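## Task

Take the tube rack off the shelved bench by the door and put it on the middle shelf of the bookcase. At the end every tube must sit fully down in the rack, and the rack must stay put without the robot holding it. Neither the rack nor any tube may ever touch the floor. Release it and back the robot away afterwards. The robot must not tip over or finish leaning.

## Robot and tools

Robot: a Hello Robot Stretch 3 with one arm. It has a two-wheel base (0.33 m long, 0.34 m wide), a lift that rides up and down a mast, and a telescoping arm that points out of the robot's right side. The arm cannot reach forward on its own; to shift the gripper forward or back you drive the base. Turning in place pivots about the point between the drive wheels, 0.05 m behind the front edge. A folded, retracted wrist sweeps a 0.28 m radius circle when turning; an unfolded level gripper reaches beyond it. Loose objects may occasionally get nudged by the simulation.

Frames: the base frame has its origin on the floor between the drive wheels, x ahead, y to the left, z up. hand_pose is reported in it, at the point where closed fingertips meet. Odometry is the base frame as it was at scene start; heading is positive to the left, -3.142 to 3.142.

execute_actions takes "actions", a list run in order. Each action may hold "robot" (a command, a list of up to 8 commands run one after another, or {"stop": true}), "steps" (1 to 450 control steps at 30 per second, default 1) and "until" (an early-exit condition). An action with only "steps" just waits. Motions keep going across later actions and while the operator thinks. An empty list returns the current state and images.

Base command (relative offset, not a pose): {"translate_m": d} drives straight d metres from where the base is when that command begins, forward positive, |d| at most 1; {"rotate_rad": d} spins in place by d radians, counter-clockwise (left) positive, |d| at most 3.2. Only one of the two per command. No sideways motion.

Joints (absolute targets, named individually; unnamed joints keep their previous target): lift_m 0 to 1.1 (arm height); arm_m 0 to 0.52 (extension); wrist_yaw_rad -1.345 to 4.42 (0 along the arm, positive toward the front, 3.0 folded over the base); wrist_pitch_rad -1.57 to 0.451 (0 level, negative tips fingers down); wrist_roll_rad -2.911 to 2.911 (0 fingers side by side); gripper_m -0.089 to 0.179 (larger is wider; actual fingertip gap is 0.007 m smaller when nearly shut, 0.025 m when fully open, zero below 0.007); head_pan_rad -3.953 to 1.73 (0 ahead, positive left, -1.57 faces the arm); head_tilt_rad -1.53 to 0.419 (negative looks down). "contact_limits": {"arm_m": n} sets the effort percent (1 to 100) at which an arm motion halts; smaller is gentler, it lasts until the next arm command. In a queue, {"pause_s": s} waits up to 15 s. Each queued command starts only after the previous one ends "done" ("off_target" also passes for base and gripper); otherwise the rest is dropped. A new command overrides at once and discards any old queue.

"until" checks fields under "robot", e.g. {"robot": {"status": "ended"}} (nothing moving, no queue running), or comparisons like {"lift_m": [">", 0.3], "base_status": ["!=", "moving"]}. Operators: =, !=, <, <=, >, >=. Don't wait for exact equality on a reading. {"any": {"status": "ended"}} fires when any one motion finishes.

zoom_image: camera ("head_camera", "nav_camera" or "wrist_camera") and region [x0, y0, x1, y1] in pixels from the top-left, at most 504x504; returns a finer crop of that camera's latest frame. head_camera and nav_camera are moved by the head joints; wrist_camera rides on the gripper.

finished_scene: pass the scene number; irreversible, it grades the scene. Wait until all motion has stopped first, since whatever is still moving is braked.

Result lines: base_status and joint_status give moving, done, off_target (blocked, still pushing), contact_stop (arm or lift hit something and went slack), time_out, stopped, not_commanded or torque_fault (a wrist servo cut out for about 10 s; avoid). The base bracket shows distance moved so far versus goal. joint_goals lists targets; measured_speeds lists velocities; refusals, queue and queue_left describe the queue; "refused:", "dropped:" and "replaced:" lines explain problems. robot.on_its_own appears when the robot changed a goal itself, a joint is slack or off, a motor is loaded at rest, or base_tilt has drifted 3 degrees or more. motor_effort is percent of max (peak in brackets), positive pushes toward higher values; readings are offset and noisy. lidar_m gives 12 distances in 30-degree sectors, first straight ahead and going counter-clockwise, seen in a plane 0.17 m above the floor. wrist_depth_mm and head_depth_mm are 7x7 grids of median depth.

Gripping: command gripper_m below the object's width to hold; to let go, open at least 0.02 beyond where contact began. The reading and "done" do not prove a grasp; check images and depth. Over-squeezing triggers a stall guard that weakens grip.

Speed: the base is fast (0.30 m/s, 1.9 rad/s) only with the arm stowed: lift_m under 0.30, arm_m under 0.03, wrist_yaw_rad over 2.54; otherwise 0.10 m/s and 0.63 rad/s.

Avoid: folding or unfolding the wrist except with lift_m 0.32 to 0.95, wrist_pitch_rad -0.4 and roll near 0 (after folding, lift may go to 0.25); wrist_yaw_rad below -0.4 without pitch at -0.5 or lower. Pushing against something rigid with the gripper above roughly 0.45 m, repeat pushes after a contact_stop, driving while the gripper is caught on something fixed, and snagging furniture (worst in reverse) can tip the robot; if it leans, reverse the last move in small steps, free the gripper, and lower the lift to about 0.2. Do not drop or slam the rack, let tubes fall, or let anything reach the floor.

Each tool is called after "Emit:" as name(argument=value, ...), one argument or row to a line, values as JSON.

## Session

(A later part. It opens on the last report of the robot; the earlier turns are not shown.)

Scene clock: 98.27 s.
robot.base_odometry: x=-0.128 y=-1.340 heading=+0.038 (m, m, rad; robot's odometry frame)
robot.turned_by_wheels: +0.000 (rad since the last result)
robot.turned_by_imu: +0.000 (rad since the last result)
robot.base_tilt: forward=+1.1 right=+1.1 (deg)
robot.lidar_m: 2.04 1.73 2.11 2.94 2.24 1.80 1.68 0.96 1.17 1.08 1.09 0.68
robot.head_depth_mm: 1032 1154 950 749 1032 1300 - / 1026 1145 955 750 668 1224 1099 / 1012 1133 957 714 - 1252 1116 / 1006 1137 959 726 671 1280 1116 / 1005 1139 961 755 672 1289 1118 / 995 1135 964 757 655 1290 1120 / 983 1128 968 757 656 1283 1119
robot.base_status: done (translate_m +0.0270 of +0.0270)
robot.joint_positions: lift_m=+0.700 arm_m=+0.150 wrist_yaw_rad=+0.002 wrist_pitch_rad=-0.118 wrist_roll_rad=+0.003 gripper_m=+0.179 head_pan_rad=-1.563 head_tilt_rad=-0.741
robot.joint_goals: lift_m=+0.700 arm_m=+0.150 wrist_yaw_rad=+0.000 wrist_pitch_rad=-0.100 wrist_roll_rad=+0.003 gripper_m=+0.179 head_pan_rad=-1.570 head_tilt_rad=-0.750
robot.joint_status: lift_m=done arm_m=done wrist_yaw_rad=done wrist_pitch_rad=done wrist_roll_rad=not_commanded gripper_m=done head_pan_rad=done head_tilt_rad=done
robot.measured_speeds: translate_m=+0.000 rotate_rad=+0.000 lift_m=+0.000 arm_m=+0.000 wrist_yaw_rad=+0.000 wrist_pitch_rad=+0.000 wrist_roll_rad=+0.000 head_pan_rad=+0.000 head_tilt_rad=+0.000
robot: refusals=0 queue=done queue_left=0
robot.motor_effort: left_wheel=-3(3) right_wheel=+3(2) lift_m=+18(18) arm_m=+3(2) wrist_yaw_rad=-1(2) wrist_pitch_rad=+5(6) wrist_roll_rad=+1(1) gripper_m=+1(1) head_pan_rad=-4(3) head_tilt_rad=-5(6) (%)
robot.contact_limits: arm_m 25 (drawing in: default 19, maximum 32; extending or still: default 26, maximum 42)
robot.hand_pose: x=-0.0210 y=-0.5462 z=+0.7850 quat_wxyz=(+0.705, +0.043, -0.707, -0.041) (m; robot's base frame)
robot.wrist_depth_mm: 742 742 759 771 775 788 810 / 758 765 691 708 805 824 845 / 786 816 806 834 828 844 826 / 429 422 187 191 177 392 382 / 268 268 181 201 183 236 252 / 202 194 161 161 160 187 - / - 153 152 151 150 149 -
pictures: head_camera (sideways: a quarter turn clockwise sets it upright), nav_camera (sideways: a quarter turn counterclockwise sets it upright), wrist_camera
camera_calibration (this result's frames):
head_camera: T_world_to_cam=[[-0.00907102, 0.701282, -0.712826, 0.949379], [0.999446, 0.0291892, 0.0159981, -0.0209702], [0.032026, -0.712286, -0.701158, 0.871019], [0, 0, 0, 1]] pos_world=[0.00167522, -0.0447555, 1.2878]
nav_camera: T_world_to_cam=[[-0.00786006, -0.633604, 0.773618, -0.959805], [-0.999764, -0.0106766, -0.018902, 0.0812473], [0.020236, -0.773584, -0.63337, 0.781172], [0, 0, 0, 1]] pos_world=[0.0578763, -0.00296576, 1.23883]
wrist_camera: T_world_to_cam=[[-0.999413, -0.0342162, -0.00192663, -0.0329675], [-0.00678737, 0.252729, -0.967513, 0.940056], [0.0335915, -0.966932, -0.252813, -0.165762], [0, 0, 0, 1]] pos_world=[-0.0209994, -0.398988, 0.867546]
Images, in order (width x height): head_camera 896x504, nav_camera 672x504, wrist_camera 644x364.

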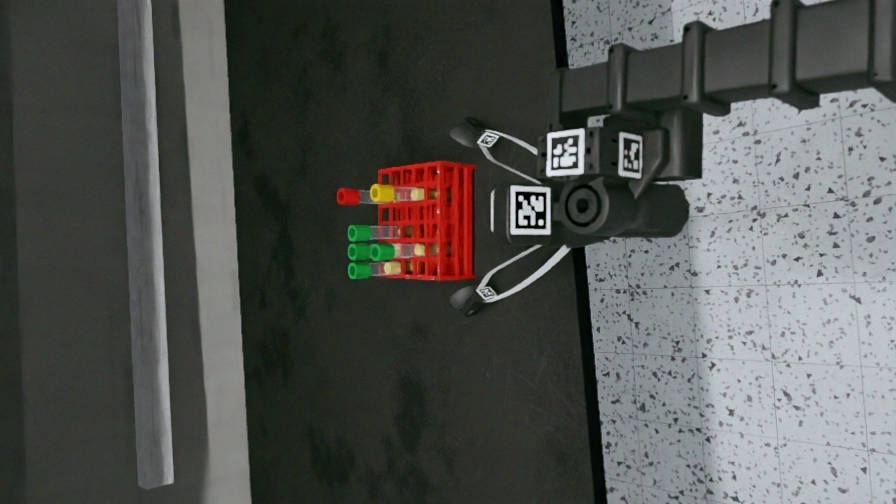

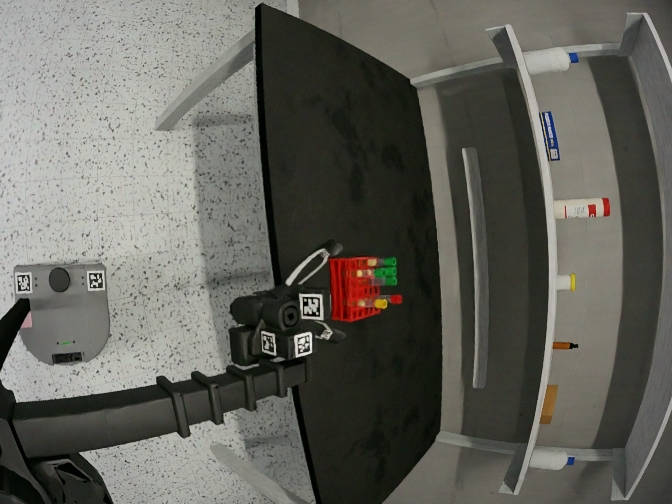

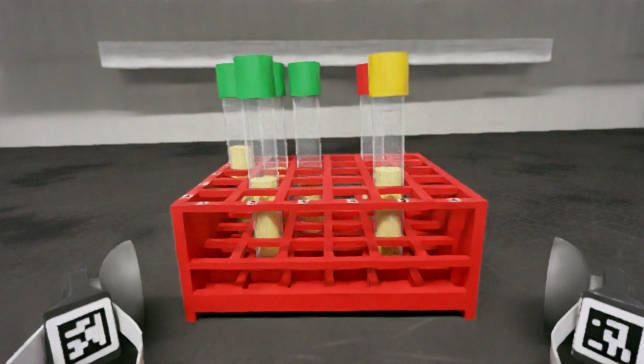

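Emit:
execute_actions(
  actions=[
    {"robot":[{"base":{"translate_m":0.006},"joints":{"lift_m":0.706}},{"joints":{"arm_m":0.205},"contact_limits":{"arm_m":25}}],"steps":450,"until":{"robot":{"status":"ended"}}},
  ],
)

Scene clock: 105.63 s.
robot.base_odometry: x=-0.122 y=-1.340 heading=+0.038 (m, m, rad; robot's odometry frame)
robot.turned_by_wheels: +0.000 (rad since the last result)
robot.turned_by_imu: +0.000 (rad since the last result)
robot.base_tilt: forward=+1.0 right=+1.1 (deg)
robot.lidar_m: 2.03 1.72 2.10 2.88 2.25 1.81 1.69 0.97 1.17 1.08 1.09 0.67
robot.head_depth_mm: 1030 1155 950 749 1399 1289 - / 1023 1147 953 751 - 1265 1105 / 1014 1136 958 734 - 1281 1112 / 1008 1134 960 741 671 1292 1115 / 1000 1144 960 752 672 1281 1113 / 997 1131 965 756 655 1293 1115 / 985 1129 965 756 657 1287 1119
robot.base_status: done (translate_m +0.0060 of +0.0060)
robot.joint_positions: lift_m=+0.706 arm_m=+0.205 wrist_yaw_rad=+0.002 wrist_pitch_rad=-0.119 wrist_roll_rad=+0.003 gripper_m=+0.179 head_pan_rad=-1.563 head_tilt_rad=-0.741
robot.joint_goals: lift_m=+0.706 arm_m=+0.205 wrist_yaw_rad=+0.000 wrist_pitch_rad=-0.100 wrist_roll_rad=+0.003 gripper_m=+0.179 head_pan_rad=-1.570 head_tilt_rad=-0.750
robot.joint_status: lift_m=done arm_m=done wrist_yaw_rad=done wrist_pitch_rad=done wrist_roll_rad=not_commanded gripper_m=done head_pan_rad=done head_tilt_rad=done
robot.measured_speeds: translate_m=+0.000 rotate_rad=+0.000 lift_m=+0.000 arm_m=+0.000 wrist_yaw_rad=+0.000 wrist_pitch_rad=+0.000 wrist_roll_rad=+0.000 head_pan_rad=+0.000 head_tilt_rad=+0.000
robot: refusals=0 queue=done queue_left=0
robot.motor_effort: left_wheel=-3(6) right_wheel=+2(8) lift_m=+39(39) arm_m=+3(4) wrist_yaw_rad=-1(1) wrist_pitch_rad=+6(6) wrist_roll_rad=+1(0) gripper_m=+0(1) head_pan_rad=-3(4) head_tilt_rad=-5(6) (%)
robot.contact_limits: arm_m 25 (drawing in: default 19, maximum 32; extending or still: default 26, maximum 42)
robot.hand_pose: x=-0.0211 y=-0.6012 z=+0.7901 quat_wxyz=(+0.705, +0.043, -0.707, -0.042) (m; robot's base frame)
robot.wrist_depth_mm: 690 699 704 711 708 732 738 / 704 727 160 643 123 772 788 / 736 749 753 770 777 787 798 / 450 440 213 211 376 412 401 / 282 278 136 151 136 143 264 / 212 111 139 137 136 124 195 / - 116 136 125 135 124 -
pictures: head_camera (sideways: a quarter turn clockwise sets it upright), nav_camera (sideways: a quarter turn counterclockwise sets it upright), wrist_camera
camera_calibration (this result's frames):
head_camera: T_world_to_cam=[[-0.00906608, 0.701282, -0.712826, 0.949378], [0.999446, 0.0291821, 0.0159981, -0.0209702], [0.032021, -0.712286, -0.701158, 0.871019], [0, 0, 0, 1]] pos_world=[0.0016749, -0.0447554, 1.2878]
nav_camera: T_world_to_cam=[[-0.00786452, -0.633603, 0.773618, -0.959805], [-0.999764, -0.0106695, -0.018902, 0.0812473], [0.0202305, -0.773584, -0.63337, 0.781172], [0, 0, 0, 1]] pos_world=[0.0578762, -0.00296612, 1.23883]
wrist_camera: T_world_to_cam=[[-0.999417, -0.0340931, -0.00194157, -0.0347829], [-0.00675738, 0.253181, -0.967395, 0.958989], [0.033473, -0.966818, -0.253264, -0.217195], [0, 0, 0, 1]] pos_world=[-0.0210122, -0.453972, 0.872646]
Images, in order (width x height): head_camera 896x504, nav_camera 672x504, wrist_camera 644x364.

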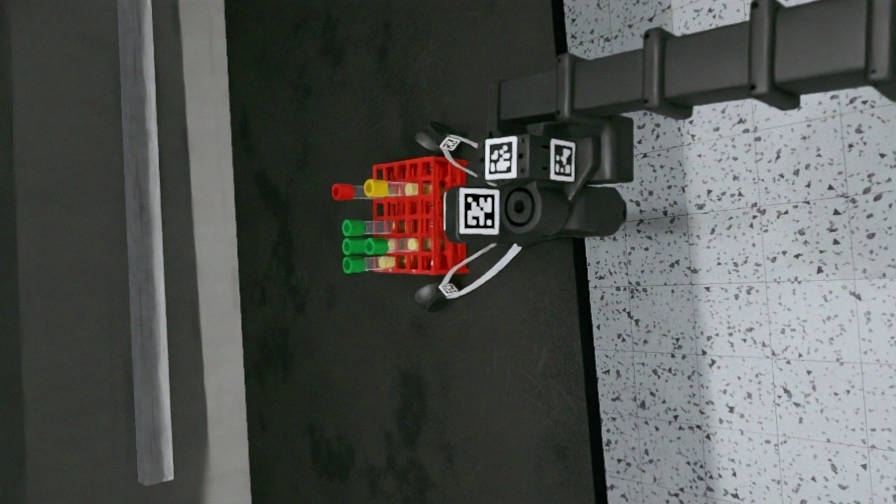

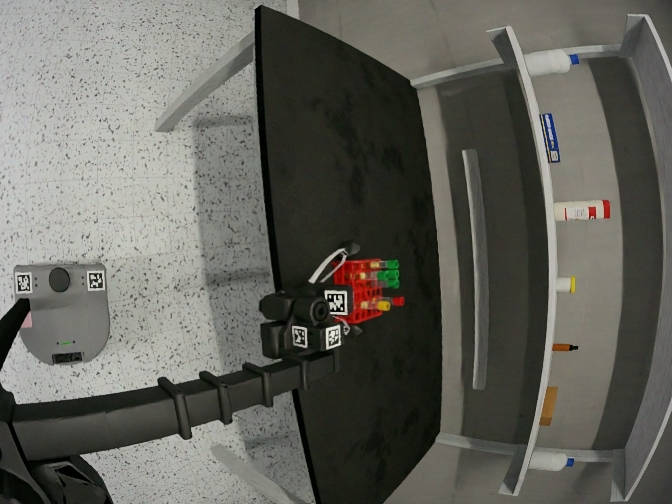

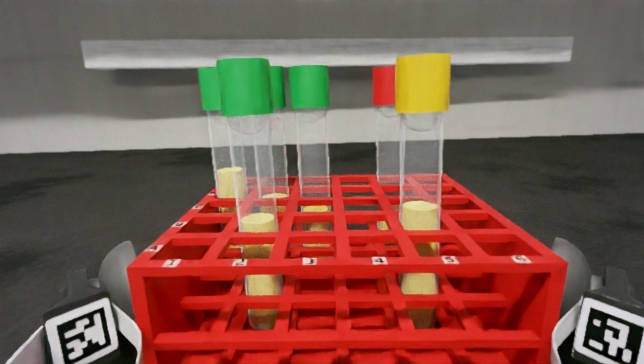

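Emit:
execute_actions(
  actions=[
    {"robot":{"joints":{"gripper_m":0.11}},"steps":150,"until":{"robot":{"status":"ended"}}},
    {"steps":10},
  ],
)

Scene clock: 116.00 s.
robot.base_odometry: x=-0.122 y=-1.340 heading=+0.038 (m, m, rad; robot's odometry frame)
robot.turned_by_wheels: +0.000 (rad since the last result)
robot.turned_by_imu: +0.000 (rad since the last result)
robot.base_tilt: forward=+1.0 right=+1.1 (deg)
robot.lidar_m: 2.03 1.72 2.10 2.88 2.26 1.81 1.68 0.97 1.17 1.08 1.09 0.67
robot.head_depth_mm: 1026 1157 952 748 1392 1286 - / 1022 1142 951 748 - 1265 1101 / 1012 1137 957 730 - 1281 1118 / 1002 1133 962 730 672 1283 1115 / 998 1140 962 755 673 1284 1116 / 996 1137 962 756 654 1292 1118 / 987 1123 967 757 657 1285 1122
robot.base_status: done (translate_m +0.0060 of +0.0060)
robot.joint_positions: lift_m=+0.706 arm_m=+0.205 wrist_yaw_rad=+0.002 wrist_pitch_rad=-0.119 wrist_roll_rad=+0.003 gripper_m=+0.111 head_pan_rad=-1.563 head_tilt_rad=-0.741
robot.joint_goals: lift_m=+0.706 arm_m=+0.205 wrist_yaw_rad=+0.000 wrist_pitch_rad=-0.100 wrist_roll_rad=+0.003 gripper_m=+0.110 head_pan_rad=-1.570 head_tilt_rad=-0.750
robot.joint_status: lift_m=done arm_m=done wrist_yaw_rad=done wrist_pitch_rad=done wrist_roll_rad=not_commanded gripper_m=done head_pan_rad=done head_tilt_rad=done
robot.measured_speeds: translate_m=+0.000 rotate_rad=+0.000 lift_m=+0.000 arm_m=+0.000 wrist_yaw_rad=+0.000 wrist_pitch_rad=+0.000 wrist_roll_rad=+0.000 head_pan_rad=+0.000 head_tilt_rad=+0.000
robot: refusals=0 queue=done queue_left=0
robot.motor_effort: left_wheel=-3(3) right_wheel=+2(2) lift_m=+39(39) arm_m=+3(3) wrist_yaw_rad=-1(1) wrist_pitch_rad=+5(5) wrist_roll_rad=+0(1) gripper_m=-14(93) head_pan_rad=-3(3) head_tilt_rad=-5(6) (%)
robot.contact_limits: arm_m 25 (drawing in: default 19, maximum 32; extending or still: default 26, maximum 42)
robot.hand_pose: x=-0.0211 y=-0.6012 z=+0.7901 quat_wxyz=(+0.705, +0.043, -0.707, -0.042) (m; robot's base frame)
robot.wrist_depth_mm: 673 685 705 720 729 732 747 / 714 713 175 646 195 767 779 / 731 745 743 769 784 792 819 / 447 440 354 203 200 410 399 / 283 276 141 139 147 145 264 / 206 134 155 163 154 143 201 / 169 132 133 132 131 131 -
pictures: head_camera (sideways: a quarter turn clockwise sets it upright), nav_camera (sideways: a quarter turn counterclockwise sets it upright), wrist_camera
camera_calibration (this result's frames):
head_camera: T_world_to_cam=[[-0.00906617, 0.701282, -0.712826, 0.949378], [0.999446, 0.0291823, 0.0159981, -0.0209702], [0.032021, -0.712286, -0.701158, 0.871019], [0, 0, 0, 1]] pos_world=[0.00167491, -0.0447554, 1.2878]
nav_camera: T_world_to_cam=[[-0.00786444, -0.633604, 0.773618, -0.959805], [-0.999764, -0.0106697, -0.018902, 0.0812473], [0.0202306, -0.773584, -0.63337, 0.781173], [0, 0, 0, 1]] pos_world=[0.0578762, -0.00296611, 1.23883]
wrist_camera: T_world_to_cam=[[-0.999417, -0.0340942, -0.00194109, -0.0347847], [-0.0067588, 0.2532, -0.96739, 0.958999], [0.0334739, -0.966813, -0.253283, -0.217206], [0, 0, 0, 1]] pos_world=[-0.021012, -0.454003, 0.872644]
Images, in order (width x height): head_camera 896x504, nav_camera 672x504, wrist_camera 644x364.

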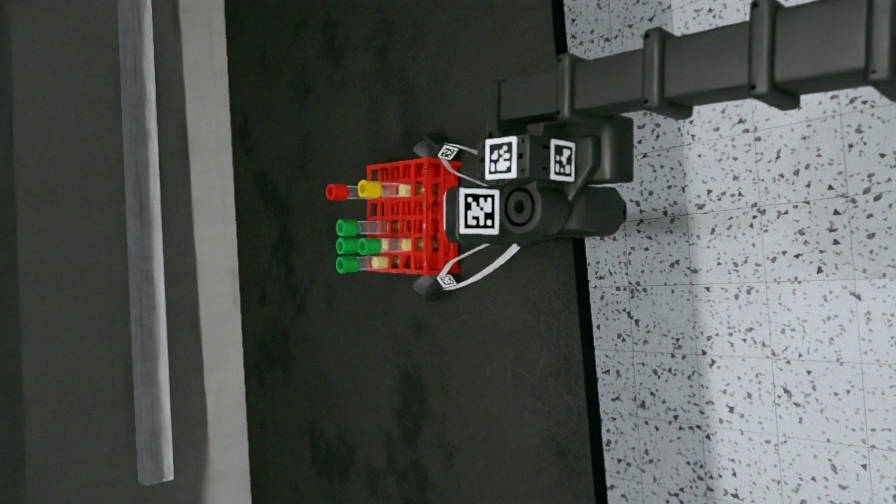

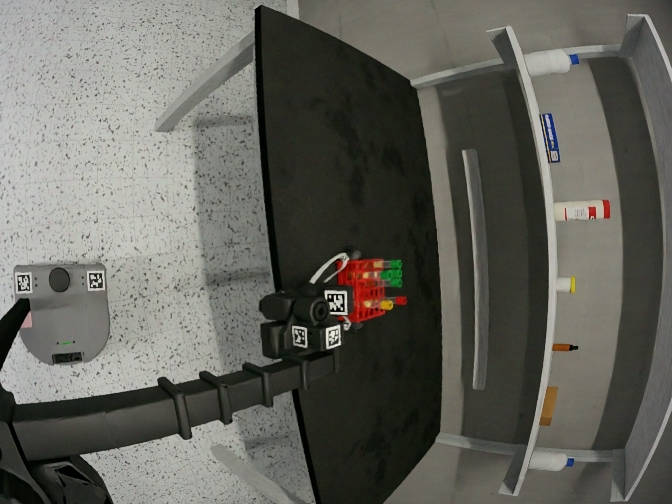

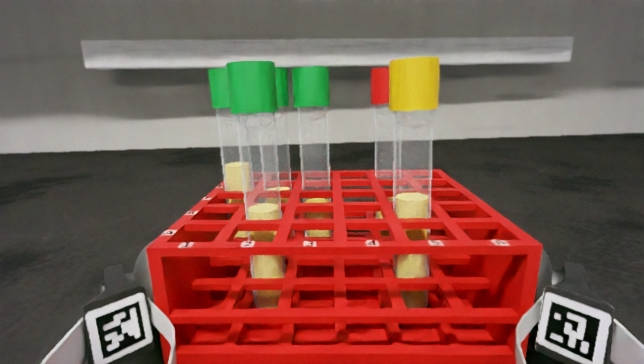

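Emit:
execute_actions(
  actions=[
    {"robot":[{"joints":{"gripper_m":0.179}},{"joints":{"arm_m":0.10,"lift_m":0.72}},{"base":{"translate_m":-0.35},"joints":{"wrist_yaw_rad":1.57,"gripper_m":0.15,"head_pan_rad":-1.2}},{"joints":{"arm_m":0.46}}],"steps":450,"until":{"robot":{"status":"ended"}}},
  ],
)

Scene clock: 144.00 s.
robot.base_odometry: x=-0.472 y=-1.353 heading=+0.038 (m, m, rad; robot's odometry frame)
robot.turned_by_wheels: +0.000 (rad since the last result)
robot.turned_by_imu: -0.002 (rad since the last result)
robot.base_tilt: forward=+1.0 right=+1.2 (deg)
robot.lidar_m: 2.38 2.04 2.56 2.75 1.67 1.43 1.34 1.36 0.70 1.12 1.13 0.99
robot.head_depth_mm: 992 1120 956 727 667 1276 1112 / 1019 1136 992 706 1392 1282 1111 / 1048 1169 977 752 1388 1284 1113 / 1070 1194 958 731 1440 1286 1114 / 1095 1229 825 753 1477 1286 1114 / 1135 1262 964 756 1514 1286 1120 / 1186 1286 965 782 1503 1289 1118
robot.base_status: done (translate_m -0.3500 of -0.3500)
robot.joint_positions: lift_m=+0.720 arm_m=+0.460 wrist_yaw_rad=+1.568 wrist_pitch_rad=-0.119 wrist_roll_rad=+0.003 gripper_m=+0.150 head_pan_rad=-1.207 head_tilt_rad=-0.741
robot.joint_goals: lift_m=+0.720 arm_m=+0.460 wrist_yaw_rad=+1.570 wrist_pitch_rad=-0.100 wrist_roll_rad=+0.003 gripper_m=+0.150 head_pan_rad=-1.200 head_tilt_rad=-0.750
robot.joint_status: lift_m=done arm_m=done wrist_yaw_rad=done wrist_pitch_rad=done wrist_roll_rad=not_commanded gripper_m=done head_pan_rad=done head_tilt_rad=done
robot.measured_speeds: translate_m=+0.000 rotate_rad=+0.000 lift_m=+0.000 arm_m=+0.000 wrist_yaw_rad=+0.000 wrist_pitch_rad=+0.000 wrist_roll_rad=+0.000 head_pan_rad=+0.000 head_tilt_rad=+0.000
robot: refusals=0 queue=done queue_left=0
robot.motor_effort: left_wheel=-3(9) right_wheel=+2(4) lift_m=+38(40) arm_m=+2(5) wrist_yaw_rad=+1(2) wrist_pitch_rad=+6(5) wrist_roll_rad=+1(0) gripper_m=+1(87) head_pan_rad=+3(29) head_tilt_rad=-6(6) (%)
robot.hand_pose: x=+0.2302 y=-0.6054 z=+0.8040 quat_wxyz=(+0.529, +0.529, -0.471, +0.468) (m; robot's base frame)
robot.wrist_depth_mm: - - - - - 956 763 / - - - - - 967 751 / - - - 902 840 955 728 / - - 490 258 322 458 451 / - 337 311 199 197 298 295 / - - 228 205 204 223 219 / 191 - 180 179 177 170 -
pictures: head_camera (sideways: a quarter turn clockwise sets it upright), nav_camera (sideways: a quarter turn counterclockwise sets it upright), wrist_camera
camera_calibration (this result's frames):
head_camera: T_world_to_cam=[[-0.252943, 0.65414, -0.712826, 0.950866], [0.926592, 0.375728, 0.0159981, -0.0205258], [0.278294, -0.656452, -0.701158, 0.869517], [0, 0, 0, 1]] pos_world=[0.0175528, -0.043491, 1.2878]
nav_camera: T_world_to_cam=[[0.213484, -0.596607, 0.773618, -0.961155], [-0.933343, -0.358488, -0.018902, 0.0808421], [0.28861, -0.718016, -0.63337, 0.779535], [0, 0, 0, 1]] pos_world=[0.0556629, 0.0152675, 1.23883]
wrist_camera: T_world_to_cam=[[0.0295263, -0.999562, -0.00194438, -0.605165], [-0.253299, -0.00560049, -0.967372, 0.875356], [0.966937, 0.0290554, -0.253353, 0.161931], [0, 0, 0, 1]] pos_world=[0.0830183, -0.604702, 0.886644]
Images, in order (width x height): head_camera 896x504, nav_camera 672x504, wrist_camera 644x364.

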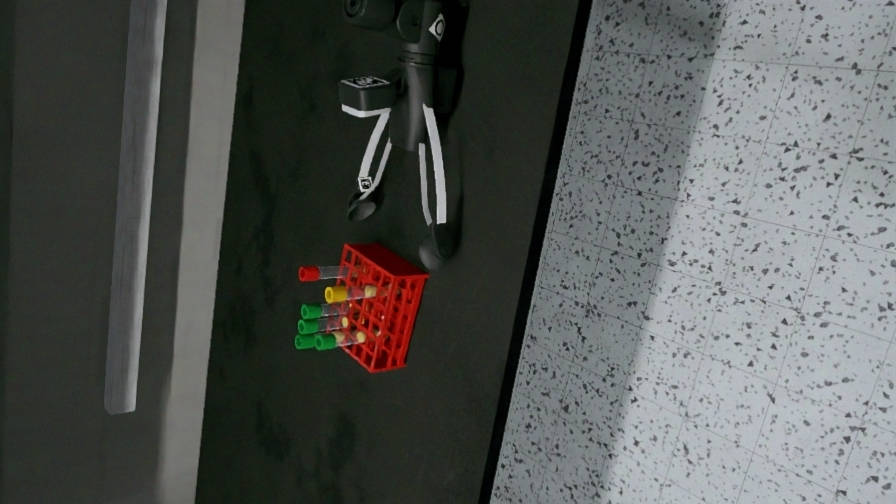

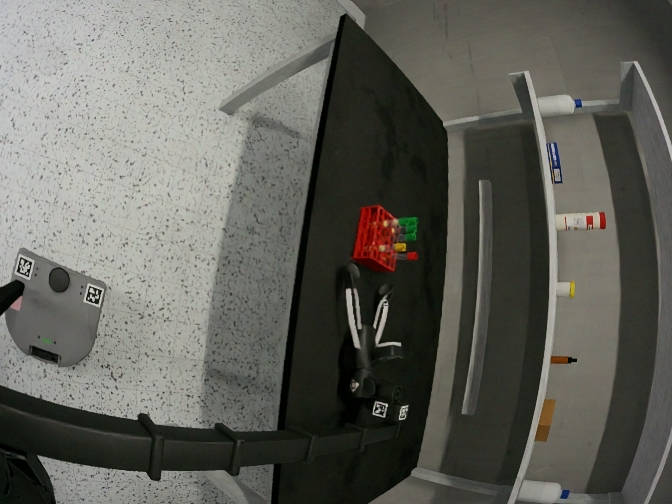

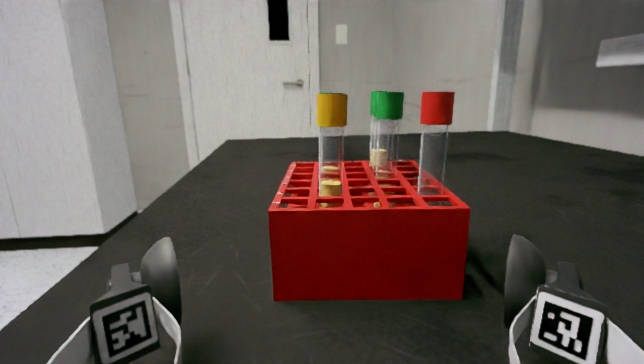

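Emit:
execute_actions(
  actions=[
    {"robot":[{"joints":{"arm_m":0.15,"lift_m":0.90,"gripper_m":0.179}},{"base":{"translate_m":0.35},"joints":{"wrist_yaw_rad":0.0,"wrist_pitch_rad":-0.9,"head_pan_rad":-1.57}},{"joints":{"arm_m":0.24,"lift_m":0.875}}],"steps":450,"until":{"robot":{"status":"ended"}}},
  ],
)

Scene clock: 194.63 s.
robot.base_odometry: x=-0.122 y=-1.340 heading=+0.038 (m, m, rad; robot's odometry frame)
robot.turned_by_wheels: +0.000 (rad since the last result)
robot.turned_by_imu: +0.001 (rad since the last result)
robot.base_tilt: forward=+1.1 right=+1.1 (deg)
robot.lidar_m: 2.04 1.72 2.10 2.89 2.26 1.81 1.68 0.97 1.17 1.08 1.09 0.67
robot.head_depth_mm: 1029 1156 1033 - 1424 1265 1113 / 1022 1148 - 706 1397 1279 1109 / 1016 1137 - 690 669 1278 1119 / 1008 1137 997 714 670 1283 1117 / 1004 1140 960 754 671 1283 1117 / 995 1134 963 757 655 1282 1116 / 985 1123 969 758 656 1287 1120
robot.base_status: done (translate_m +0.3500 of +0.3500)
robot.joint_positions: lift_m=+0.875 arm_m=+0.240 wrist_yaw_rad=+0.002 wrist_pitch_rad=-0.908 wrist_roll_rad=+0.003 gripper_m=+0.179 head_pan_rad=-1.563 head_tilt_rad=-0.741
robot.joint_goals: lift_m=+0.875 arm_m=+0.240 wrist_yaw_rad=+0.000 wrist_pitch_rad=-0.900 wrist_roll_rad=+0.003 gripper_m=+0.179 head_pan_rad=-1.570 head_tilt_rad=-0.750
robot.joint_status: lift_m=done arm_m=done wrist_yaw_rad=done wrist_pitch_rad=done wrist_roll_rad=not_commanded gripper_m=done head_pan_rad=done head_tilt_rad=done
robot.measured_speeds: translate_m=+0.000 rotate_rad=+0.000 lift_m=+0.000 arm_m=+0.000 wrist_yaw_rad=+0.000 wrist_pitch_rad=+0.000 wrist_roll_rad=+0.000 head_pan_rad=+0.000 head_tilt_rad=+0.000
robot: refusals=0 queue=done queue_left=0
robot.motor_effort: left_wheel=-3(5) right_wheel=+3(6) lift_m=+18(40) arm_m=+2(4) wrist_yaw_rad=-1(1) wrist_pitch_rad=+2(5) wrist_roll_rad=+1(1) gripper_m=+1(84) head_pan_rad=-3(28) head_tilt_rad=-4(5) (%)
robot.hand_pose: x=-0.0213 y=-0.5233 z=+0.7973 quat_wxyz=(+0.635, +0.310, -0.636, -0.310) (m; robot's base frame)
robot.wrist_depth_mm: 316 314 138 297 141 299 294 / 281 280 210 199 196 268 266 / 254 253 208 193 184 242 241 / 233 231 194 192 187 222 222 / 214 213 209 207 205 206 204 / 201 196 195 193 193 191 - / - 182 181 181 180 178 -
pictures: head_camera (sideways: a quarter turn clockwise sets it upright), nav_camera (sideways: a quarter turn counterclockwise sets it upright), wrist_camera
camera_calibration (this result's frames):
head_camera: T_world_to_cam=[[-0.00911742, 0.701282, -0.712826, 0.949379], [0.999444, 0.0292553, 0.0159981, -0.0209702], [0.0320731, -0.712284, -0.701159, 0.871019], [0, 0, 0, 1]] pos_world=[0.00167818, -0.0447558, 1.2878]
nav_camera: T_world_to_cam=[[-0.00781814, -0.633604, 0.773618, -0.959805], [-0.999764, -0.0107427, -0.018902, 0.0812473], [0.0202871, -0.773583, -0.63337, 0.781172], [0, 0, 0, 1]] pos_world=[0.0578765, -0.00296232, 1.23883]
wrist_camera: T_world_to_cam=[[-0.999445, -0.0229331, -0.0241796, -0.00880272], [-0.00771666, 0.8651, -0.50154, 0.895045], [0.0324196, -0.501075, -0.864797, 0.591257], [0, 0, 0, 1]] pos_world=[-0.0210594, -0.478242, 0.960005]
Images, in order (width x height): head_camera 896x504, nav_camera 672x504, wrist_camera 644x364.

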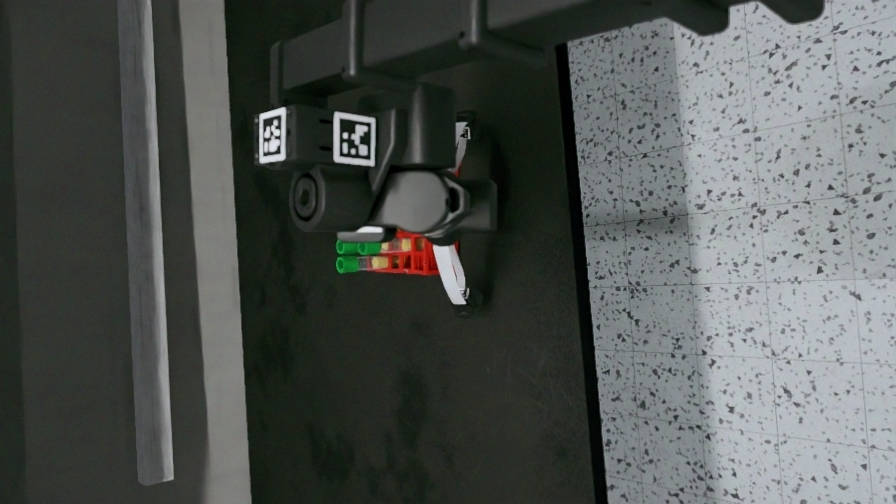

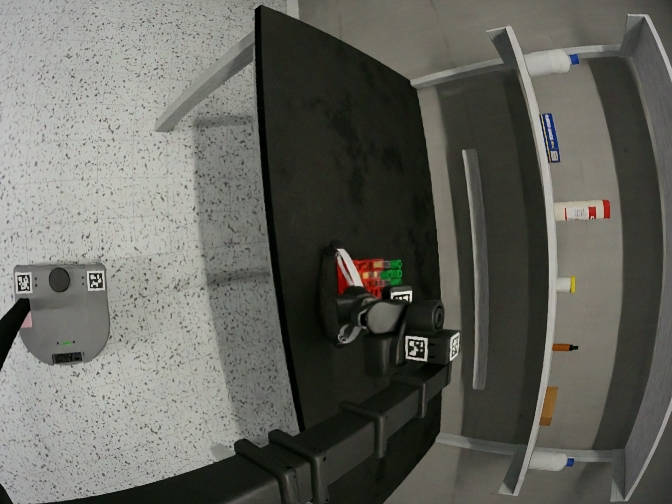

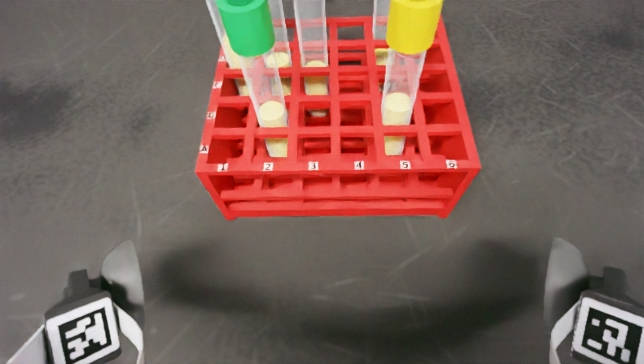

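Emit:
execute_actions(
  actions=[
    {"robot":[{"joints":{"lift_m":0.865}},{"joints":{"arm_m":0.34},"contact_limits":{"arm_m":25}}],"steps":450,"until":{"robot":{"status":"ended"}}},
  ],
)

Scene clock: 210.97 s.
robot.base_odometry: x=-0.122 y=-1.340 heading=+0.038 (m, m, rad; robot's odometry frame)
robot.turned_by_wheels: +0.000 (rad since the last result)
robot.turned_by_imu: +0.000 (rad since the last result)
robot.base_tilt: forward=+1.0 right=+1.2 (deg)
robot.lidar_m: 2.03 1.72 2.10 2.88 2.26 1.81 1.69 0.97 1.16 1.08 1.09 0.67
robot.head_depth_mm: 1030 1157 1012 - 1412 1246 1093 / 1023 1149 - 748 1401 1279 1109 / 1017 1137 - 728 669 1284 1113 / 1008 1138 960 731 671 1284 1119 / 1000 1141 960 754 671 1284 1118 / 993 1135 966 756 655 1285 1117 / 985 1125 966 759 655 1286 1119
robot.base_status: done (translate_m +0.3500 of +0.3500)
robot.joint_positions: lift_m=+0.865 arm_m=+0.340 wrist_yaw_rad=+0.002 wrist_pitch_rad=-0.908 wrist_roll_rad=+0.003 gripper_m=+0.179 head_pan_rad=-1.563 head_tilt_rad=-0.741
robot.joint_goals: lift_m=+0.865 arm_m=+0.340 wrist_yaw_rad=+0.000 wrist_pitch_rad=-0.900 wrist_roll_rad=+0.003 gripper_m=+0.179 head_pan_rad=-1.570 head_tilt_rad=-0.750
robot.joint_status: lift_m=done arm_m=done wrist_yaw_rad=done wrist_pitch_rad=done wrist_roll_rad=not_commanded gripper_m=done head_pan_rad=done head_tilt_rad=done
robot.measured_speeds: translate_m=+0.000 rotate_rad=+0.000 lift_m=+0.000 arm_m=+0.000 wrist_yaw_rad=+0.000 wrist_pitch_rad=+0.000 wrist_roll_rad=+0.000 head_pan_rad=+0.000 head_tilt_rad=+0.000
robot: refusals=0 queue=done queue_left=0
robot.motor_effort: left_wheel=-3(3) right_wheel=+2(2) lift_m=+18(19) arm_m=+3(4) wrist_yaw_rad=-1(1) wrist_pitch_rad=+2(2) wrist_roll_rad=+1(1) gripper_m=+1(0) head_pan_rad=-3(4) head_tilt_rad=-7(6) (%)
robot.contact_limits: arm_m 25 (drawing in: default 19, maximum 32; extending or still: default 26, maximum 42)
robot.hand_pose: x=-0.0213 y=-0.6233 z=+0.7873 quat_wxyz=(+0.635, +0.310, -0.636, -0.310) (m; robot's base frame)
robot.wrist_depth_mm: 298 297 294 290 279 281 277 / 268 259 95 254 110 253 251 / 240 95 94 105 232 230 227 / 219 218 151 182 173 206 210 / 203 74 138 140 138 70 194 / 189 68 83 152 123 67 - / - 127 121 144 121 120 -
pictures: head_camera (sideways: a quarter turn clockwise sets it upright), nav_camera (sideways: a quarter turn counterclockwise sets it upright), wrist_camera
camera_calibration (this result's frames):
head_camera: T_world_to_cam=[[-0.00909225, 0.701282, -0.712826, 0.949379], [0.999445, 0.0292194, 0.0159981, -0.0209702], [0.0320475, -0.712285, -0.701158, 0.871019], [0, 0, 0, 1]] pos_world=[0.00167657, -0.0447556, 1.2878]
nav_camera: T_world_to_cam=[[-0.00784088, -0.633604, 0.773618, -0.959805], [-0.999764, -0.0107068, -0.018902, 0.0812473], [0.0202594, -0.773584, -0.63337, 0.781172], [0, 0, 0, 1]] pos_world=[0.0578763, -0.0029642, 1.23883]
wrist_camera: T_world_to_cam=[[-0.999449, -0.0227459, -0.0241814, -0.0112456], [-0.00755661, 0.865145, -0.501464, 0.976492], [0.0323267, -0.501005, -0.86484, 0.532572], [0, 0, 0, 1]] pos_world=[-0.0210767, -0.578242, 0.949993]
Images, in order (width x height): head_camera 896x504, nav_camera 672x504, wrist_camera 644x364.

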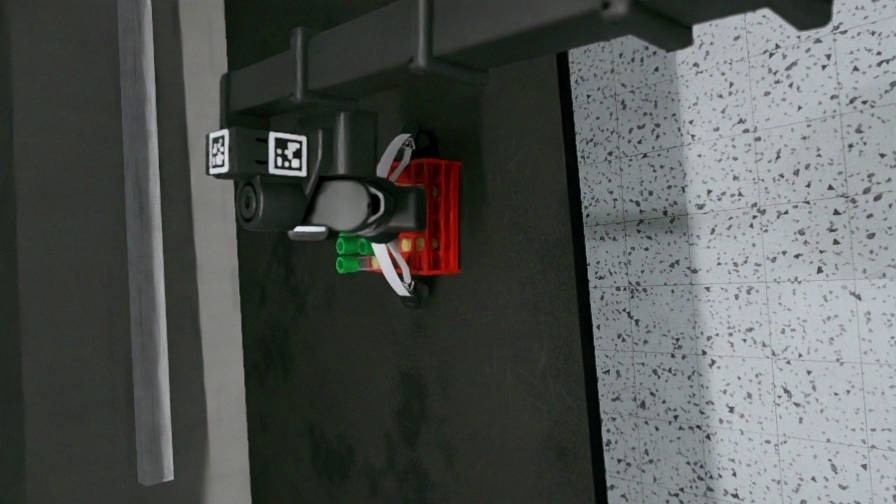

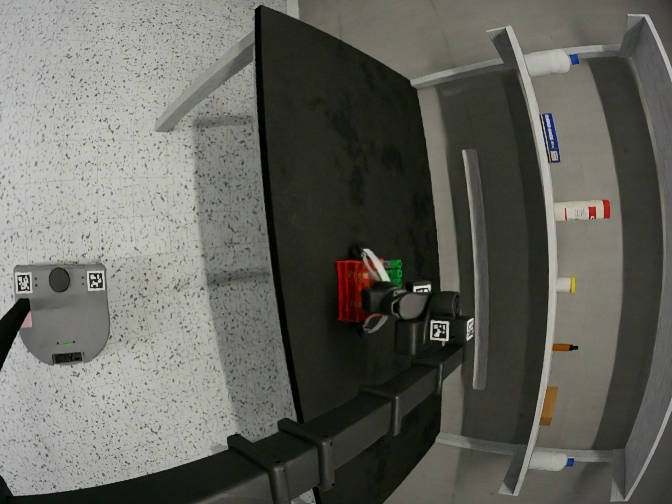

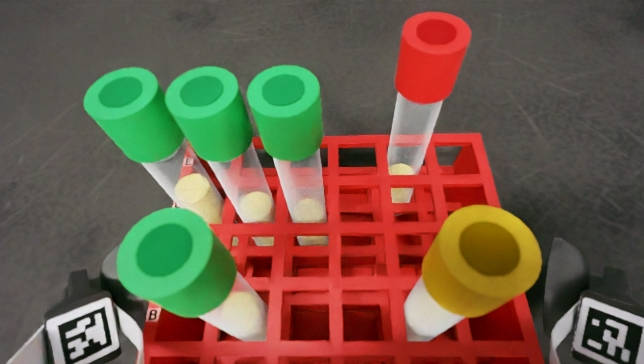

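Emit:
execute_actions(
  actions=[
    {"robot":{"joints":{"gripper_m":0.11}},"steps":150,"until":{"robot":{"status":"ended"}}},
    {"steps":10},
  ],
)

Emit:
zoom_image(
  camera="head_camera",
  region=[310, 110, 510, 330],
)

Scene clock: 217.67 s.
robot.base_odometry: x=-0.122 y=-1.340 heading=+0.038 (m, m, rad; robot's odometry frame)
robot.turned_by_wheels: +0.000 (rad since the last result)
robot.turned_by_imu: +0.000 (rad since the last result)
robot.base_tilt: forward=+1.0 right=+1.1 (deg)
robot.lidar_m: 2.03 1.71 2.10 2.88 2.25 1.80 1.68 0.96 1.17 1.08 1.09 0.67
robot.head_depth_mm: 1033 1156 1008 - 1414 1257 1092 / 1025 1147 - 751 1401 1279 1112 / 1016 1139 - 730 669 1279 1111 / 1011 1141 959 733 671 1285 1115 / 1004 1141 964 754 671 1281 1114 / 995 1133 968 756 656 1284 1116 / 989 1126 970 758 656 1292 1121
robot.base_status: done (translate_m +0.3500 of +0.3500)
robot.joint_positions: lift_m=+0.865 arm_m=+0.340 wrist_yaw_rad=+0.002 wrist_pitch_rad=-0.882 wrist_roll_rad=+0.002 gripper_m=+0.111 head_pan_rad=-1.563 head_tilt_rad=-0.741
robot.joint_goals: lift_m=+0.865 arm_m=+0.340 wrist_yaw_rad=+0.000 wrist_pitch_rad=-0.900 wrist_roll_rad=+0.002 gripper_m=+0.110 head_pan_rad=-1.570 head_tilt_rad=-0.750
robot.joint_status: lift_m=done arm_m=done wrist_yaw_rad=done wrist_pitch_rad=done wrist_roll_rad=not_commanded gripper_m=done head_pan_rad=done head_tilt_rad=done
robot.measured_speeds: translate_m=+0.000 rotate_rad=+0.000 lift_m=+0.000 arm_m=+0.000 wrist_yaw_rad=+0.000 wrist_pitch_rad=+0.000 wrist_roll_rad=+0.000 head_pan_rad=+0.000 head_tilt_rad=+0.000
robot: refusals=0 queue=done queue_left=0
robot.motor_effort: left_wheel=-2(3) right_wheel=+0(2) lift_m=+18(18) arm_m=+2(3) wrist_yaw_rad=-1(2) wrist_pitch_rad=-6(6) wrist_roll_rad=+1(1) gripper_m=-15(89) head_pan_rad=-3(3) head_tilt_rad=-5(5) (%)
robot.contact_limits: arm_m 25 (drawing in: default 19, maximum 32; extending or still: default 26, maximum 42)
robot.hand_pose: x=-0.0213 y=-0.6290 z=+0.7911 quat_wxyz=(+0.639, +0.302, -0.640, -0.302) (m; robot's base frame)
robot.wrist_depth_mm: 321 315 311 307 305 299 299 / 285 280 278 275 106 266 266 / 253 96 95 96 238 241 238 / 231 221 152 162 162 215 218 / 210 209 143 156 171 153 200 / 194 72 79 135 129 69 188 / 182 123 122 152 120 119 -
pictures: head_camera (sideways: a quarter turn clockwise sets it upright), nav_camera (sideways: a quarter turn counterclockwise sets it upright), wrist_camera
camera_calibration (this result's frames):
head_camera: T_world_to_cam=[[-0.00909242, 0.701282, -0.712826, 0.949378], [0.999445, 0.0292197, 0.0159981, -0.0209702], [0.0320477, -0.712285, -0.701159, 0.871019], [0, 0, 0, 1]] pos_world=[0.00167658, -0.0447556, 1.2878]
nav_camera: T_world_to_cam=[[-0.00784072, -0.633604, 0.773618, -0.959805], [-0.999764, -0.0107071, -0.018902, 0.0812473], [0.0202596, -0.773583, -0.63337, 0.781172], [0, 0, 0, 1]] pos_world=[0.0578763, -0.00296416, 1.23883]
wrist_camera: T_world_to_cam=[[-0.999443, -0.0241666, -0.0230294, -0.0130684], [-0.008513, 0.851571, -0.52417, 0.992694], [0.0322786, -0.523682, -0.851302, 0.507986], [0, 0, 0, 1]] pos_world=[-0.0210074, -0.579642, 0.952489]
Images, in order (width x height): head_camera 896x504, nav_camera 672x504, wrist_camera 644x364.

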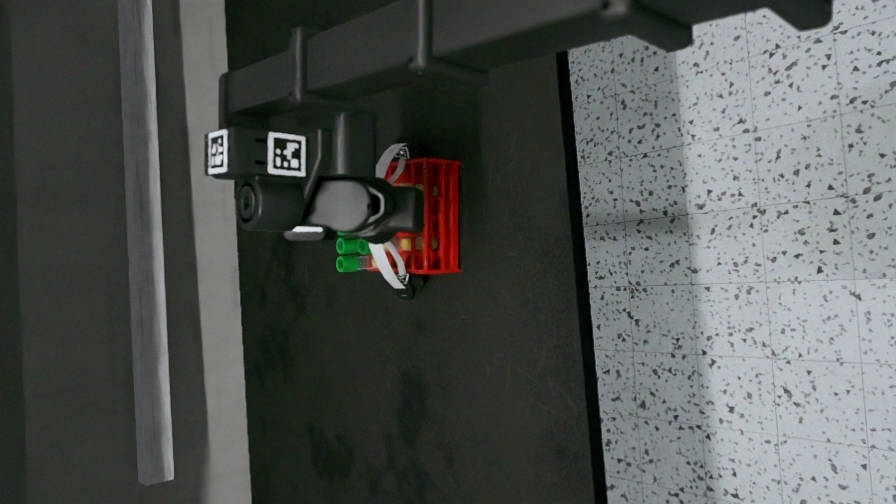

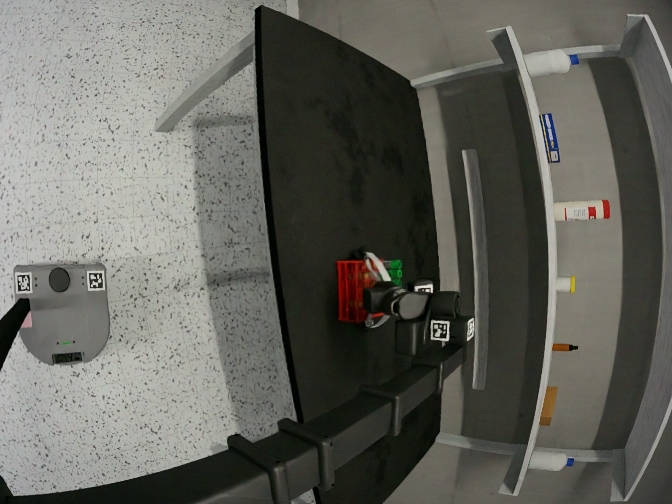

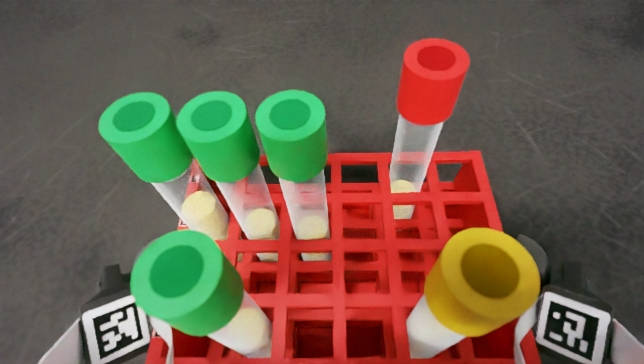

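Region (310, 110, 510, 330) of head_camera's 896x504 image, scaled by 2.291, with more detail than that image has; it fills the left 458 columns of this view, and the rest is white.

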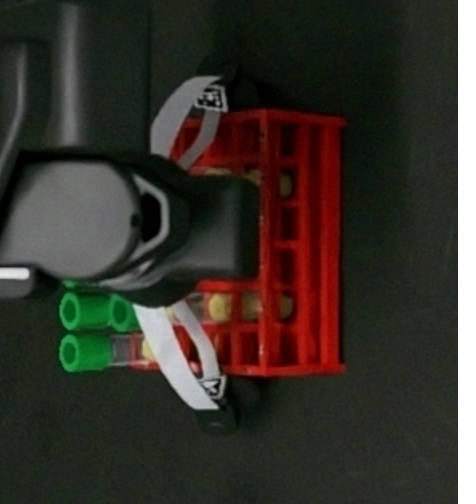

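Emit:
execute_actions(
  actions=[
    {"robot":{"joints":{"lift_m":0.885}},"steps":150,"until":{"robot":{"status":"ended"}}},
    {"steps":20},
  ],
)

Emit:
zoom_image(
  camera="head_camera",
  region=[310, 110, 510, 330],
)

Scene clock: 221.63 s.
robot.base_odometry: x=-0.122 y=-1.340 heading=+0.038 (m, m, rad; robot's odometry frame)
robot.turned_by_wheels: +0.000 (rad since the last result)
robot.turned_by_imu: +0.000 (rad since the last result)
robot.base_tilt: forward=+1.0 right=+1.2 (deg)
robot.lidar_m: 2.03 1.72 2.10 2.88 2.26 1.81 1.68 0.96 1.17 1.08 1.09 0.67
robot.head_depth_mm: 1030 1156 - - 1411 1251 1113 / 1024 1127 886 749 1394 1274 1108 / 1015 1134 - 716 671 1280 1115 / 1004 1133 961 716 670 1286 1116 / 1001 1143 960 754 672 1284 1114 / 989 1135 963 757 656 1288 1119 / 986 1125 968 757 656 1293 1117
robot.base_status: done (translate_m +0.3500 of +0.3500)
robot.joint_positions: lift_m=+0.885 arm_m=+0.340 wrist_yaw_rad=+0.002 wrist_pitch_rad=-0.920 wrist_roll_rad=+0.002 gripper_m=+0.111 head_pan_rad=-1.563 head_tilt_rad=-0.741
robot.joint_goals: lift_m=+0.885 arm_m=+0.340 wrist_yaw_rad=+0.000 wrist_pitch_rad=-0.900 wrist_roll_rad=+0.002 gripper_m=+0.110 head_pan_rad=-1.570 head_tilt_rad=-0.750
robot.joint_status: lift_m=done arm_m=done wrist_yaw_rad=done wrist_pitch_rad=done wrist_roll_rad=not_commanded gripper_m=done head_pan_rad=done head_tilt_rad=done
robot.measured_speeds: translate_m=+0.000 rotate_rad=+0.000 lift_m=+0.000 arm_m=+0.000 wrist_yaw_rad=+0.000 wrist_pitch_rad=+0.000 wrist_roll_rad=+0.000 head_pan_rad=+0.000 head_tilt_rad=+0.000
robot: refusals=0 queue=done queue_left=0
robot.motor_effort: left_wheel=-3(3) right_wheel=+2(2) lift_m=+40(42) arm_m=+2(3) wrist_yaw_rad=-1(1) wrist_pitch_rad=+6(7) wrist_roll_rad=+1(1) gripper_m=-13(15) head_pan_rad=-3(3) head_tilt_rad=-5(6) (%)
robot.contact_limits: arm_m 25 (drawing in: default 19, maximum 32; extending or still: default 26, maximum 42)
robot.hand_pose: x=-0.0213 y=-0.6207 z=+0.8047 quat_wxyz=(+0.633, +0.315, -0.634, -0.314) (m; robot's base frame)
robot.wrist_depth_mm: 323 318 315 312 309 303 301 / 287 285 282 281 104 274 271 / 261 94 93 95 248 250 249 / 238 230 138 151 161 226 227 / 221 220 144 155 172 156 211 / 205 73 77 135 130 70 197 / 194 72 124 159 127 71 -
pictures: head_camera (sideways: a quarter turn clockwise sets it upright), nav_camera (sideways: a quarter turn counterclockwise sets it upright), wrist_camera
camera_calibration (this result's frames):
head_camera: T_world_to_cam=[[-0.00909233, 0.701282, -0.712826, 0.949379], [0.999445, 0.0292195, 0.0159981, -0.0209702], [0.0320476, -0.712285, -0.701158, 0.871019], [0, 0, 0, 1]] pos_world=[0.00167658, -0.0447556, 1.2878]
nav_camera: T_world_to_cam=[[-0.0078408, -0.633604, 0.773618, -0.959805], [-0.999764, -0.010707, -0.018902, 0.0812473], [0.0202595, -0.773584, -0.63337, 0.781172], [0, 0, 0, 1]] pos_world=[0.0578763, -0.00296419, 1.23883]
wrist_camera: T_world_to_cam=[[-0.999435, -0.0236658, -0.0238773, -0.0115199], [-0.00890433, 0.871227, -0.4908, 0.978116], [0.0324177, -0.490309, -0.870945, 0.560481], [0, 0, 0, 1]] pos_world=[-0.0209734, -0.577625, 0.967932]
Images, in order (width x height): head_camera 896x504, nav_camera 672x504, wrist_camera 644x364.

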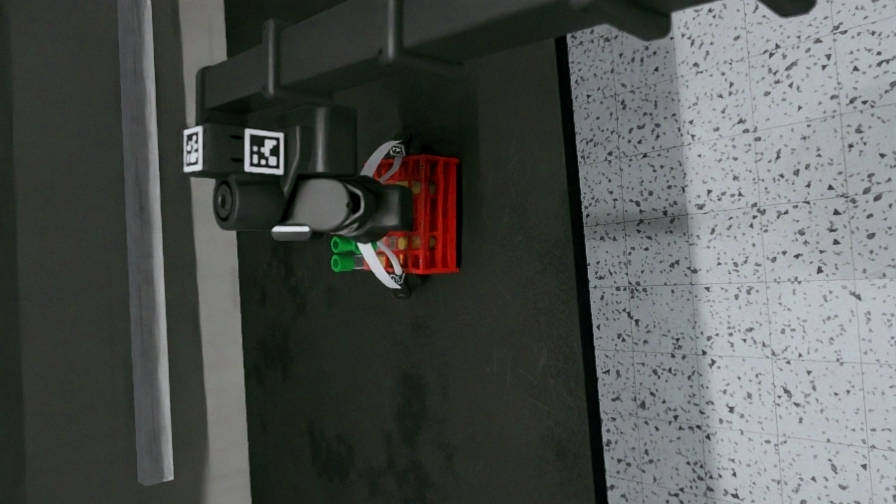

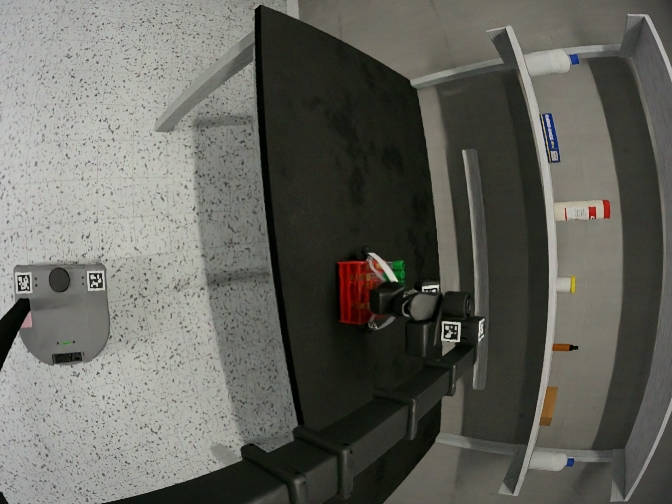

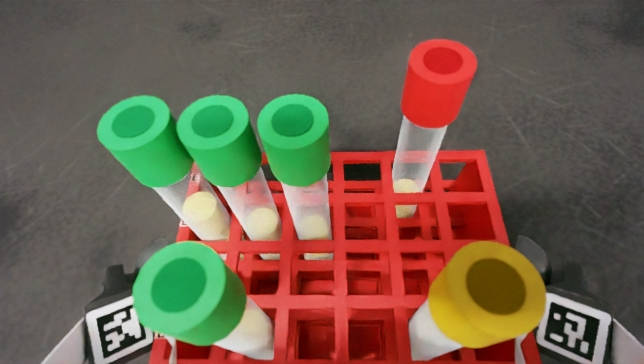

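Region (310, 110, 510, 330) of head_camera's 896x504 image, scaled by 2.291, with more detail than that image has; it fills the left 458 columns of this view, and the rest is white.

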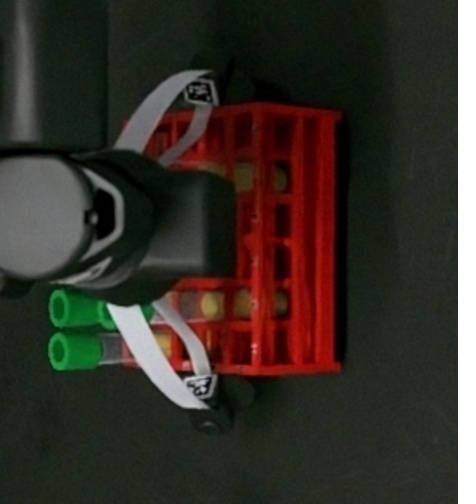

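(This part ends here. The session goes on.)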